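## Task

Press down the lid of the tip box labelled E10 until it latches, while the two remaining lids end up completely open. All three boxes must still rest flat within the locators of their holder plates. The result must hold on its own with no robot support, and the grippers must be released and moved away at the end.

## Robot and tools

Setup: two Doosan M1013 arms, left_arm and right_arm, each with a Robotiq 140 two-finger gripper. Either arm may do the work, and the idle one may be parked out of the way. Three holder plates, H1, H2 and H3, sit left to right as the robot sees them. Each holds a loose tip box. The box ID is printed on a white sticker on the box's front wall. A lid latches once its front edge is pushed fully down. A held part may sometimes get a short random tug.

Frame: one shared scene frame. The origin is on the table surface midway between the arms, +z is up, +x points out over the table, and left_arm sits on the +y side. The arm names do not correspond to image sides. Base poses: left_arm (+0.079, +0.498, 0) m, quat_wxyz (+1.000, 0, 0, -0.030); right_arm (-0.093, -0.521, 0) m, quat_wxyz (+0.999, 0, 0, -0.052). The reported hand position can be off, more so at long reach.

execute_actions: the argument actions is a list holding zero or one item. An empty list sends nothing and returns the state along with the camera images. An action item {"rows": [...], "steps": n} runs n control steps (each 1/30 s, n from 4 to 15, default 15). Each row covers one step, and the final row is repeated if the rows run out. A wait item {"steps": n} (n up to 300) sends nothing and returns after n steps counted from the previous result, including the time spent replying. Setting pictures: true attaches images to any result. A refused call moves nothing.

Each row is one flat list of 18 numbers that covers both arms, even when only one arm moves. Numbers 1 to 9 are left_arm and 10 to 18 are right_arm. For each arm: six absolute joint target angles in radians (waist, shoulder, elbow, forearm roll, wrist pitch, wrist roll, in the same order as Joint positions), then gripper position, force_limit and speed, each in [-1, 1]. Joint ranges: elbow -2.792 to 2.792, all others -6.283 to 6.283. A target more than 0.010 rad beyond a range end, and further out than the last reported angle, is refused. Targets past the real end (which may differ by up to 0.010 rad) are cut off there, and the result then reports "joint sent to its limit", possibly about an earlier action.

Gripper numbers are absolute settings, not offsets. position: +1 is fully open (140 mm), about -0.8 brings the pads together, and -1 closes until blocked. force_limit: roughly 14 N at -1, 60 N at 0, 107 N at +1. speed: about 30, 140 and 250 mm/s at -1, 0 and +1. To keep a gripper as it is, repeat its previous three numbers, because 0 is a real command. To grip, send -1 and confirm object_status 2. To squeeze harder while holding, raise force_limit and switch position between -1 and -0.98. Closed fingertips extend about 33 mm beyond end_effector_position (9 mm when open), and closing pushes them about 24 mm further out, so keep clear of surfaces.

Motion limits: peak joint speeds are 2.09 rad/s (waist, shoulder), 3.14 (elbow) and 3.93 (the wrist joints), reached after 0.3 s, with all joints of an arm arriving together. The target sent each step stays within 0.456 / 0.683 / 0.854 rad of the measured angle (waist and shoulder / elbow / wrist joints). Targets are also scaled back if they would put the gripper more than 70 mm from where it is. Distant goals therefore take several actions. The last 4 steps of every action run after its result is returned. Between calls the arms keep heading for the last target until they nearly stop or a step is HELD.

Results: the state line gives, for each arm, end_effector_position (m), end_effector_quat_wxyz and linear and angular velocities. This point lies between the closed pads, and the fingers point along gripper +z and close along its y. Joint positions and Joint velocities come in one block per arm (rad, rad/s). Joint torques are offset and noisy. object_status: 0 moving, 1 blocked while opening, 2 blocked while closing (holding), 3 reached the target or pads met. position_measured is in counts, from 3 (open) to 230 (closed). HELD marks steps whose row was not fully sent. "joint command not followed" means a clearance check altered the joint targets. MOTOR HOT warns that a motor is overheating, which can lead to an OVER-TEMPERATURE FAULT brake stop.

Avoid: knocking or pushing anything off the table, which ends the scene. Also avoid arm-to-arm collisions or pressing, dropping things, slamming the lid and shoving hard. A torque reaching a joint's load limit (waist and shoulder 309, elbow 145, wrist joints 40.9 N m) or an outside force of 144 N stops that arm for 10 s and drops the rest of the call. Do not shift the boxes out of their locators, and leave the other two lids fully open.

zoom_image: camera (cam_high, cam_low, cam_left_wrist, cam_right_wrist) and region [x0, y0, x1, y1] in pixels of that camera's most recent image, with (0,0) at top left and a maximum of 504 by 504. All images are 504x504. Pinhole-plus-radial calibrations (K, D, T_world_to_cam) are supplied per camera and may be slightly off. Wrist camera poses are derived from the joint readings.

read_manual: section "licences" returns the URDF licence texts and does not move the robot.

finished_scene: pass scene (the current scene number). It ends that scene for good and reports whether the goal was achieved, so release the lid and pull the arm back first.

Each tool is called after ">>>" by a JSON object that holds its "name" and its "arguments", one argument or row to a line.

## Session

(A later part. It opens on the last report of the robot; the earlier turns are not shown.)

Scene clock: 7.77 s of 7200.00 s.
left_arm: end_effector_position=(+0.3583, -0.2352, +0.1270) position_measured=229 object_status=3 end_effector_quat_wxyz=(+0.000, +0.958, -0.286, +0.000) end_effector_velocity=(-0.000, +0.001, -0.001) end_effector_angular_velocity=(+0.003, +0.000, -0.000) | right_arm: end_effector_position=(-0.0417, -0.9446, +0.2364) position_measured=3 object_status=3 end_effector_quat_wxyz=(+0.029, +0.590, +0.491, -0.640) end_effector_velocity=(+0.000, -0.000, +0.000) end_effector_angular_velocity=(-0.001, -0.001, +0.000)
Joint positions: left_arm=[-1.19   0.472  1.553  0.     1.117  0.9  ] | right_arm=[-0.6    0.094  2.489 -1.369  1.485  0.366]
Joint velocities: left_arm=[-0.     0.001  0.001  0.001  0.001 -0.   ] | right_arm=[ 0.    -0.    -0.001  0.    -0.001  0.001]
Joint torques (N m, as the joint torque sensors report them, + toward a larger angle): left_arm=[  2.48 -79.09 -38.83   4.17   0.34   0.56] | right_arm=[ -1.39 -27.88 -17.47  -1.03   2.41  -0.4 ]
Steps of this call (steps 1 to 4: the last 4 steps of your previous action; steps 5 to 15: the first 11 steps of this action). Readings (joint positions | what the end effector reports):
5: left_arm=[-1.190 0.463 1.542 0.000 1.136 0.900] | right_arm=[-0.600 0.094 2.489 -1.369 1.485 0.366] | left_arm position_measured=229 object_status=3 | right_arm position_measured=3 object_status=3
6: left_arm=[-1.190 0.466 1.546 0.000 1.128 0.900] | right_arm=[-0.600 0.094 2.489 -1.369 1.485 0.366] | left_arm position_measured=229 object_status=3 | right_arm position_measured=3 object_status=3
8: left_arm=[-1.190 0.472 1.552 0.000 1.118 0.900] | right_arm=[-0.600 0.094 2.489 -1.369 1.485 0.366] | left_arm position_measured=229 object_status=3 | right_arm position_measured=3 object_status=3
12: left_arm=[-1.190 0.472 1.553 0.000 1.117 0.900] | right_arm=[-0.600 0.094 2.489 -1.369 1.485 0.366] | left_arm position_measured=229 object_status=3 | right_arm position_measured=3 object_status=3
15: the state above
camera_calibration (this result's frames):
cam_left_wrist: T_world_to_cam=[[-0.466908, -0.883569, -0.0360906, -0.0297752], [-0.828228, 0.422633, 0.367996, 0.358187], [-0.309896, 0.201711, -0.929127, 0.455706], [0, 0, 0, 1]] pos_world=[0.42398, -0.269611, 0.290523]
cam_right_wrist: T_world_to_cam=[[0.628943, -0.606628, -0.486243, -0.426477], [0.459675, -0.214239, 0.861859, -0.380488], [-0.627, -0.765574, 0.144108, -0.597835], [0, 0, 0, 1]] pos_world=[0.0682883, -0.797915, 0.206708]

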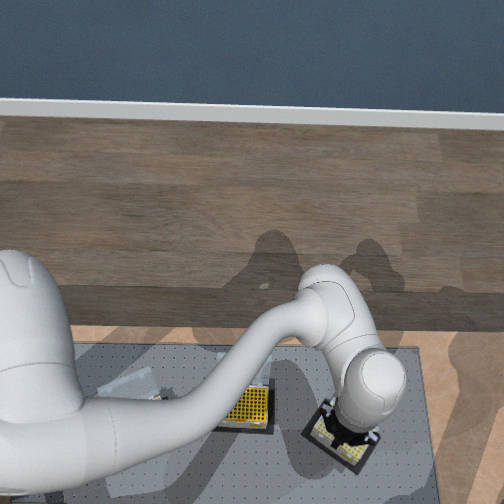

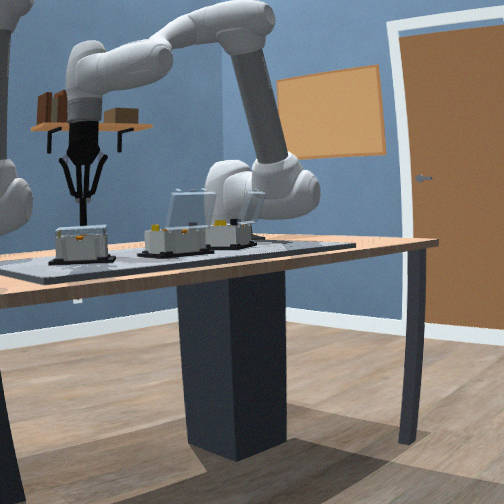

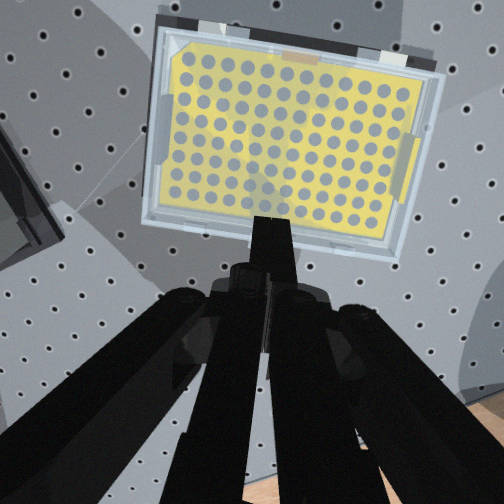

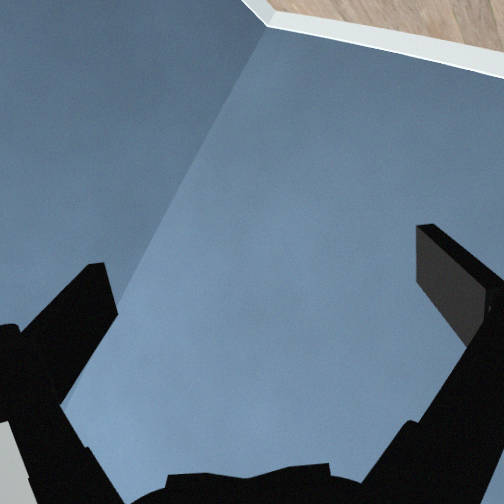

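No contact yet. Step 1.5 mm at a time.

>>> {"name": "execute_actions", "arguments": {
  "actions": [
    {"rows":[[-1.19,0.4731,1.554,0,1.1144,0.9,-0.8,0,0,-0.6,0.094,2.489,-1.369,1.485,0.366,1,0,0]],"steps":10}
  ]
}}

>>> {"name": "execute_actions", "arguments": {
  "actions": [
    {"rows":[[-1.19,0.4741,1.5554,0,1.112,0.9,-0.8,0,0,-0.6,0.094,2.489,-1.369,1.485,0.366,1,0,0]],"steps":10}
  ]
}}

>>> {"name": "execute_actions", "arguments": {
  "actions": [
    {"steps":6}
  ]
}}

Scene clock: 8.13 s of 7200.00 s.
left_arm: end_effector_position=(+0.3583, -0.2353, +0.1256) position_measured=229 object_status=3 end_effector_quat_wxyz=(+0.000, +0.958, -0.286, +0.000) end_effector_velocity=(-0.000, -0.001, +0.001) end_effector_angular_velocity=(-0.002, -0.000, +0.001) | right_arm: end_effector_position=(-0.0417, -0.9446, +0.2364) position_measured=3 object_status=3 end_effector_quat_wxyz=(+0.029, +0.590, +0.491, -0.640) end_effector_velocity=(-0.000, +0.000, -0.000) end_effector_angular_velocity=(-0.000, -0.001, -0.000)
Joint positions: left_arm=[-1.19   0.473  1.554  0.     1.114  0.9  ] | right_arm=[-0.6    0.094  2.489 -1.369  1.485  0.366]
Joint velocities: left_arm=[-0.    -0.    -0.001 -0.    -0.001 -0.001] | right_arm=[-0.    -0.     0.    -0.    -0.     0.001]
Joint torques (N m, as the joint torque sensors report them, + toward a larger angle): left_arm=[  5.08 -79.83 -38.52   4.77   0.1   -0.04] | right_arm=[  0.2  -28.46 -17.45  -1.05   2.47  -0.27]
Steps of this call (steps 1 to 4: the last 4 steps of your previous action; step 5: the robot went on to your last target; steps 6 to 11: the first 6 steps of this action). Readings (joint positions | what the end effector reports):
6: left_arm=[-1.190 0.472 1.553 0.000 1.116 0.900] | right_arm=[-0.600 0.094 2.489 -1.369 1.485 0.366] | left_arm position_measured=229 object_status=3 | right_arm position_measured=3 object_status=3
7: left_arm=[-1.190 0.473 1.553 0.000 1.115 0.900] | right_arm=[-0.600 0.094 2.489 -1.369 1.485 0.366] | left_arm position_measured=229 object_status=3 | right_arm position_measured=3 object_status=3
9: left_arm=[-1.190 0.473 1.554 0.000 1.115 0.900] | right_arm=[-0.600 0.094 2.489 -1.369 1.485 0.366] | left_arm position_measured=229 object_status=3 | right_arm position_measured=3 object_status=3
11: the state above

Scene clock: 8.47 s of 7200.00 s.
left_arm: end_effector_position=(+0.3582, -0.2352, +0.1241) position_measured=229 object_status=3 end_effector_quat_wxyz=(+0.000, +0.958, -0.286, +0.000) end_effector_velocity=(-0.000, +0.000, -0.001) end_effector_angular_velocity=(+0.002, +0.000, -0.000) | right_arm: end_effector_position=(-0.0417, -0.9446, +0.2364) position_measured=3 object_status=3 end_effector_quat_wxyz=(+0.029, +0.590, +0.491, -0.640) end_effector_velocity=(-0.000, +0.000, +0.000) end_effector_angular_velocity=(+0.000, +0.000, -0.000)
Joint positions: left_arm=[-1.19   0.474  1.555  0.     1.112  0.9  ] | right_arm=[-0.6    0.094  2.489 -1.369  1.485  0.366]
Joint velocities: left_arm=[-0.     0.001  0.     0.     0.     0.   ] | right_arm=[-0.  0.  0.  0.  0. -0.]
Joint torques (N m, as the joint torque sensors report them, + toward a larger angle): left_arm=[  2.28 -81.74 -39.26   4.2    0.39   0.28] | right_arm=[ -0.61 -28.09 -17.45  -0.93   2.4   -0.37]
Steps of this call (steps 1 to 4: the last 4 steps of your previous action; steps 5 to 10: the first 6 steps of this action). Readings (joint positions | what the end effector reports):
5: left_arm=[-1.190 0.473 1.554 0.000 1.114 0.900] | right_arm=[-0.600 0.094 2.489 -1.369 1.485 0.366] | left_arm position_measured=229 object_status=3 | right_arm position_measured=3 object_status=3
6: left_arm=[-1.190 0.474 1.555 0.000 1.113 0.900] | right_arm=[-0.600 0.094 2.489 -1.369 1.485 0.366] | left_arm position_measured=229 object_status=3 | right_arm position_measured=3 object_status=3
8: left_arm=[-1.190 0.474 1.555 0.000 1.112 0.900] | right_arm=[-0.600 0.094 2.489 -1.369 1.485 0.366] | left_arm position_measured=229 object_status=3 | right_arm position_measured=3 object_status=3
10: the state above

Scene clock: 8.67 s of 7200.00 s.
left_arm: end_effector_position=(+0.3582, -0.2352, +0.1241) position_measured=229 object_status=3 end_effector_quat_wxyz=(+0.000, +0.958, -0.286, +0.000) end_effector_velocity=(-0.000, -0.000, +0.002) end_effector_angular_velocity=(-0.003, -0.000, +0.000) | right_arm: end_effector_position=(-0.0417, -0.9446, +0.2364) position_measured=3 object_status=3 end_effector_quat_wxyz=(+0.029, +0.590, +0.491, -0.640) end_effector_velocity=(+0.000, -0.000, +0.000) end_effector_angular_velocity=(-0.000, -0.000, -0.000)
Joint positions: left_arm=[-1.19   0.474  1.555  0.     1.112  0.9  ] | right_arm=[-0.6    0.094  2.489 -1.369  1.485  0.366]
Joint velocities: left_arm=[ 0.    -0.002  0.    -0.    -0.001 -0.   ] | right_arm=[-0.     0.    -0.001 -0.     0.    -0.   ]
Joint torques (N m, as the joint torque sensors report them, + toward a larger angle): left_arm=[  2.77 -79.66 -37.91   4.13   0.25   0.26] | right_arm=[ -0.89 -27.6  -17.5   -0.94   2.36  -0.37]
Kept back: nothing.
Steps of this call (steps 1 to 4: the last 4 steps of your previous action; steps 5 to 6: the robot went on to your last target). Readings (joint positions | what the end effector reports):
1: left_arm=[-1.190 0.474 1.555 0.000 1.112 0.900] | right_arm=[-0.600 0.094 2.489 -1.369 1.485 0.366] | left_arm position_measured=229 object_status=3 | right_arm position_measured=3 object_status=3
2: left_arm=[-1.190 0.474 1.555 0.000 1.112 0.900] | right_arm=[-0.600 0.094 2.489 -1.369 1.485 0.366] | left_arm position_measured=229 object_status=3 | right_arm position_measured=3 object_status=3
4: left_arm=[-1.190 0.474 1.555 0.000 1.112 0.900] | right_arm=[-0.600 0.094 2.489 -1.369 1.485 0.366] | left_arm position_measured=229 object_status=3 | right_arm position_measured=3 object_status=3
6: the state above

>>> {"name": "execute_actions", "arguments": {
  "actions": [
    {"rows":[[-1.19,0.4751,1.5567,0,1.1096,0.9,-0.8,0,0,-0.6,0.094,2.489,-1.369,1.485,0.366,1,0,0]],"steps":15}
  ]
}}

>>> {"name": "execute_actions", "arguments": {
  "actions": [
    {"rows":[[-1.19,0.4761,1.5581,0,1.1072,0.9,-0.8,0,0,-0.6,0.094,2.489,-1.369,1.485,0.366,1,0,0]],"steps":15}
  ]
}}

Scene clock: 9.17 s of 7200.00 s.
left_arm: end_effector_position=(+0.3583, -0.2352, +0.1227) position_measured=229 object_status=3 end_effector_quat_wxyz=(+0.000, +0.958, -0.286, +0.000) end_effector_velocity=(+0.000, +0.001, -0.001) end_effector_angular_velocity=(+0.002, +0.001, +0.000) | right_arm: end_effector_position=(-0.0417, -0.9446, +0.2364) position_measured=3 object_status=3 end_effector_quat_wxyz=(+0.029, +0.590, +0.491, -0.640) end_effector_velocity=(+0.000, +0.000, -0.000) end_effector_angular_velocity=(+0.001, -0.000, +0.000)
Joint positions: left_arm=[-1.19   0.475  1.557  0.     1.11   0.9  ] | right_arm=[-0.6    0.094  2.489 -1.369  1.485  0.366]
Joint velocities: left_arm=[ 0.     0.002  0.    -0.     0.001  0.   ] | right_arm=[ 0.    -0.     0.    -0.    -0.001 -0.   ]
Joint torques (N m, as the joint torque sensors report them, + toward a larger angle): left_arm=[  4.48 -72.92 -34.53   5.23  -0.94   0.14] | right_arm=[ -1.13 -28.02 -17.56  -0.89   2.49  -0.46]
Steps of this call (steps 1 to 4: the robot went on to your last target; steps 5 to 15: the first 11 steps of this action). Readings (joint positions | what the end effector reports):
5: left_arm=[-1.190 0.474 1.556 0.000 1.112 0.900] | right_arm=[-0.600 0.094 2.489 -1.369 1.485 0.366] | left_arm position_measured=229 object_status=3 | right_arm position_measured=3 object_status=3
6: left_arm=[-1.190 0.475 1.556 0.000 1.111 0.900] | right_arm=[-0.600 0.094 2.489 -1.369 1.485 0.366] | left_arm position_measured=229 object_status=3 | right_arm position_measured=3 object_status=3
8: left_arm=[-1.190 0.475 1.557 0.000 1.110 0.900] | right_arm=[-0.600 0.094 2.489 -1.369 1.485 0.366] | left_arm position_measured=229 object_status=3 | right_arm position_measured=3 object_status=3
12: left_arm=[-1.190 0.475 1.557 0.000 1.110 0.900] | right_arm=[-0.600 0.094 2.489 -1.369 1.485 0.366] | left_arm position_measured=229 object_status=3 | right_arm position_measured=3 object_status=3
15: the state above

Scene clock: 9.67 s of 7200.00 s.
left_arm: end_effector_position=(+0.3583, -0.2354, +0.1214) position_measured=229 object_status=3 end_effector_quat_wxyz=(+0.000, +0.958, -0.286, +0.000) end_effector_velocity=(-0.001, -0.000, -0.001) end_effector_angular_velocity=(-0.000, +0.000, -0.001) | right_arm: end_effector_position=(-0.0417, -0.9446, +0.2364) position_measured=3 object_status=3 end_effector_quat_wxyz=(+0.029, +0.590, +0.491, -0.640) end_effector_velocity=(-0.000, +0.000, +0.000) end_effector_angular_velocity=(-0.001, -0.001, -0.000)
Joint positions: left_arm=[-1.19   0.476  1.558 -0.     1.107  0.9  ] | right_arm=[-0.6    0.094  2.489 -1.369  1.485  0.366]
Joint velocities: left_arm=[-0.001  0.001  0.001 -0.    -0.002  0.001] | right_arm=[-0.    -0.     0.     0.     0.     0.001]
Joint torques (N m, as the joint torque sensors report them, + toward a larger angle): left_arm=[  1.52 -18.14  -2.38   5.17  -1.73   0.26] | right_arm=[ -0.46 -27.91 -17.77  -0.88   2.43  -0.41]
Steps of this call (steps 1 to 4: the last 4 steps of your previous action; steps 5 to 15: the first 11 steps of this action). Readings (joint positions | what the end effector reports):
5: left_arm=[-1.190 0.475 1.557 0.000 1.109 0.900] | right_arm=[-0.600 0.094 2.489 -1.369 1.485 0.366] | left_arm position_measured=229 object_status=3 | right_arm position_measured=3 object_status=3
6: left_arm=[-1.190 0.475 1.557 -0.000 1.108 0.900] | right_arm=[-0.600 0.094 2.489 -1.369 1.485 0.366] | left_arm position_measured=229 object_status=3 | right_arm position_measured=3 object_status=3
8: left_arm=[-1.190 0.476 1.557 -0.000 1.108 0.900] | right_arm=[-0.600 0.094 2.489 -1.369 1.485 0.366] | left_arm position_measured=229 object_status=3 | right_arm position_measured=3 object_status=3
12: left_arm=[-1.190 0.476 1.558 -0.000 1.107 0.900] | right_arm=[-0.600 0.094 2.489 -1.369 1.485 0.366] | left_arm position_measured=229 object_status=3 | right_arm position_measured=3 object_status=3
15: the state above

>>> {"name": "execute_actions", "arguments": {
  "actions": [
    {"rows":[[-1.19,0.4764,1.5585,0,1.1065,0.9,-0.8,0,0,-0.6,0.094,2.489,-1.369,1.485,0.366,1,0,0]],"steps":12}
  ]
}}

>>> {"name": "execute_actions", "arguments": {
  "actions": [
    {"rows":[[-1.19,0.44,1.50,0,1.20,0.9,-0.8,0,0,-0.6,0.094,2.489,-1.369,1.485,0.366,1,0,0]],"steps":15}
  ],
  "pictures": true
}}

>>> {"name": "zoom_image", "arguments": {
  "camera": "cam_low",
  "region": [30, 190, 150, 280]
}}

>>> {"name": "zoom_image", "arguments": {
  "camera": "cam_left_wrist",
  "region": [100, 100, 450, 300]
}}

Scene clock: 11.87 s of 7200.00 s.
left_arm: end_effector_position=(+0.3582, -0.2352, +0.1208) position_measured=229 object_status=3 end_effector_quat_wxyz=(+0.000, +0.958, -0.286, +0.000) end_effector_velocity=(+0.001, -0.000, -0.001) end_effector_angular_velocity=(-0.000, +0.001, +0.001) | right_arm: end_effector_position=(-0.0417, -0.9446, +0.2364) position_measured=3 object_status=3 end_effector_quat_wxyz=(+0.029, +0.590, +0.491, -0.640) end_effector_velocity=(+0.000, -0.000, +0.000) end_effector_angular_velocity=(-0.000, +0.000, -0.000)
Joint positions: left_arm=[-1.19   0.476  1.558 -0.     1.107  0.9  ] | right_arm=[-0.6    0.094  2.489 -1.369  1.485  0.366]
Joint velocities: left_arm=[ 0.001  0.002 -0.    -0.001 -0.002  0.   ] | right_arm=[-0.     0.    -0.     0.     0.001 -0.   ]
Joint torques (N m, as the joint torque sensors report them, + toward a larger angle): left_arm=[ 1.98  6.47 13.39  4.41 -1.07  0.44] | right_arm=[ -0.32 -28.15 -17.4   -1.02   2.48  -0.38]
Steps of this call (steps 1 to 4: the last 4 steps of your previous action; steps 5 to 15: the robot went on to your last target; steps 16 to 58: nothing new was sent; steps 59 to 66: the first 8 steps of this action). Readings (joint positions | what the end effector reports):
59: left_arm=[-1.190 0.476 1.558 -0.000 1.107 0.900] | right_arm=[-0.600 0.094 2.489 -1.369 1.485 0.366] | left_arm position_measured=229 object_status=3 | right_arm position_measured=3 object_status=3
60: left_arm=[-1.190 0.476 1.558 -0.000 1.107 0.900] | right_arm=[-0.600 0.094 2.489 -1.369 1.485 0.366] | left_arm position_measured=229 object_status=3 | right_arm position_measured=3 object_status=3
62: left_arm=[-1.190 0.476 1.558 -0.000 1.107 0.900] | right_arm=[-0.600 0.094 2.489 -1.369 1.485 0.366] | left_arm position_measured=229 object_status=3 | right_arm position_measured=3 object_status=3
66: the state above

Scene clock: 12.37 s of 7200.00 s.
left_arm: end_effector_position=(+0.3588, -0.2366, +0.1788) position_measured=229 object_status=3 end_effector_quat_wxyz=(+0.000, +0.958, -0.286, +0.000) end_effector_velocity=(+0.000, -0.002, +0.002) end_effector_angular_velocity=(-0.004, +0.000, +0.001) | right_arm: end_effector_position=(-0.0417, -0.9446, +0.2364) position_measured=3 object_status=3 end_effector_quat_wxyz=(+0.029, +0.590, +0.491, -0.640) end_effector_velocity=(-0.000, +0.000, +0.000) end_effector_angular_velocity=(-0.000, +0.000, -0.000)
Joint positions: left_arm=[-1.19  0.44  1.5   0.    1.2   0.9 ] | right_arm=[-0.6    0.094  2.489 -1.369  1.485  0.366]
Joint velocities: left_arm=[ 0.    -0.001 -0.003 -0.002 -0.     0.   ] | right_arm=[ 0.    -0.     0.    -0.     0.001  0.   ]
Joint torques (N m, as the joint torque sensors report them, + toward a larger angle): left_arm=[  1.63 -77.27 -38.26   4.9    0.97   0.13] | right_arm=[ -0.71 -28.51 -17.18  -0.82   2.52  -0.3 ]
Steps of this call (steps 1 to 4: the last 4 steps of your previous action; steps 5 to 15: the first 11 steps of this action). Readings (joint positions | what the end effector reports):
5: left_arm=[-1.190 0.476 1.558 -0.000 1.107 0.900] | right_arm=[-0.600 0.094 2.489 -1.369 1.485 0.366] | left_arm position_measured=229 object_status=3 | right_arm position_measured=3 object_status=3
6: left_arm=[-1.190 0.473 1.554 -0.000 1.117 0.900] | right_arm=[-0.600 0.094 2.489 -1.369 1.485 0.366] | left_arm position_measured=229 object_status=3 | right_arm position_measured=3 object_status=3
8: left_arm=[-1.190 0.453 1.520 0.000 1.170 0.900] | right_arm=[-0.600 0.094 2.489 -1.369 1.485 0.366] | left_arm position_measured=229 object_status=3 | right_arm position_measured=3 object_status=3
12: left_arm=[-1.190 0.440 1.501 0.000 1.200 0.900] | right_arm=[-0.600 0.094 2.489 -1.369 1.485 0.366] | left_arm position_measured=229 object_status=3 | right_arm position_measured=3 object_status=3
15: the state above
camera_calibration (this result's frames):
cam_left_wrist: T_world_to_cam=[[-0.466916, -0.883587, -0.0355497, -0.0289278], [-0.828369, 0.42296, 0.367301, 0.340373], [-0.309506, 0.200947, -0.929423, 0.503909], [0, 0, 0, 1]] pos_world=[0.42441, -0.270783, 0.342297]
cam_right_wrist: T_world_to_cam=[[0.628929, -0.606644, -0.486242, -0.426487], [0.459674, -0.214243, 0.861858, -0.380493], [-0.627015, -0.76556, 0.144115, -0.597824], [0, 0, 0, 1]] pos_world=[0.0682881, -0.797914, 0.206711]

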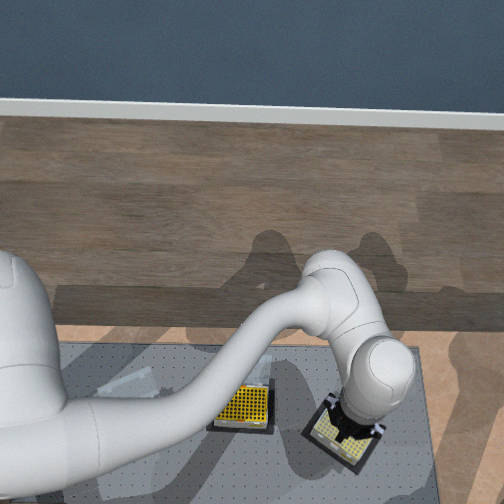

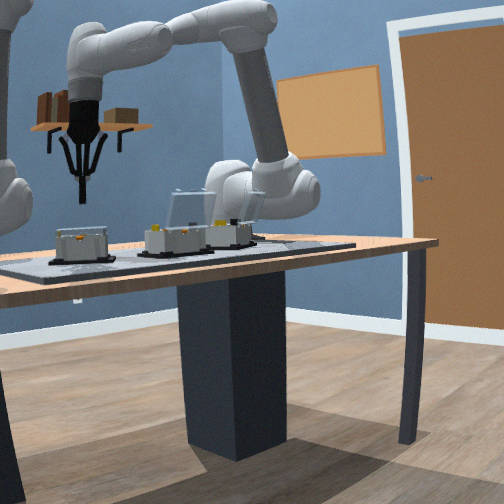

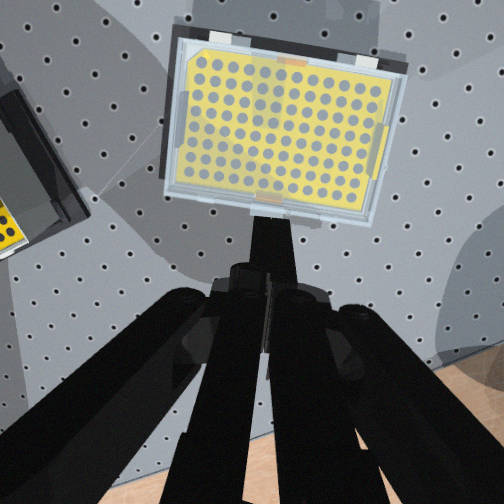

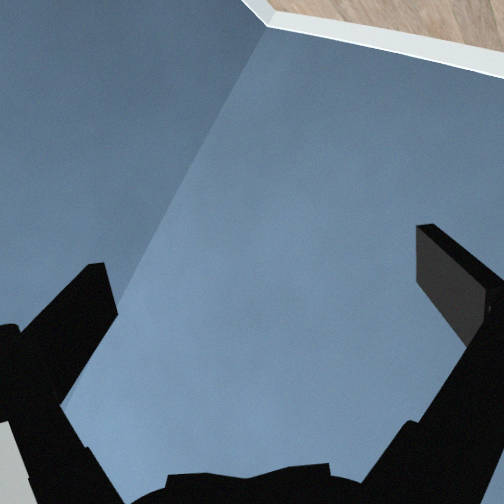

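Region (30, 190, 150, 280) of cam_low's 504x504 image, scaled by 4.200, with more detail than that image has; it fills the top 378 rows of this view, and the rest is white.

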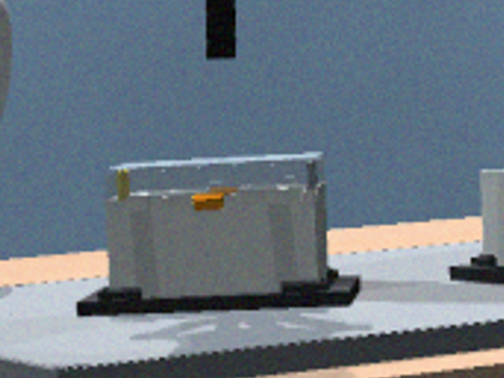

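Region (100, 100, 450, 300) of cam_left_wrist's 504x504 image, scaled by 1.440, with more detail than that image has; it fills the top 288 rows of this view, and the rest is white.

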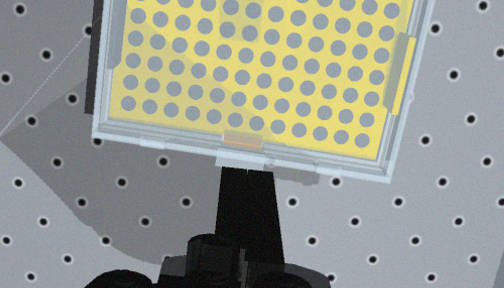

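Force reached ~110 N and the lid now sits flatter than before, so it's latched; the arm is clear.

>>> {"name": "finished_scene", "arguments": {
  "scene": 2
}}

The scene is finished: the task was done.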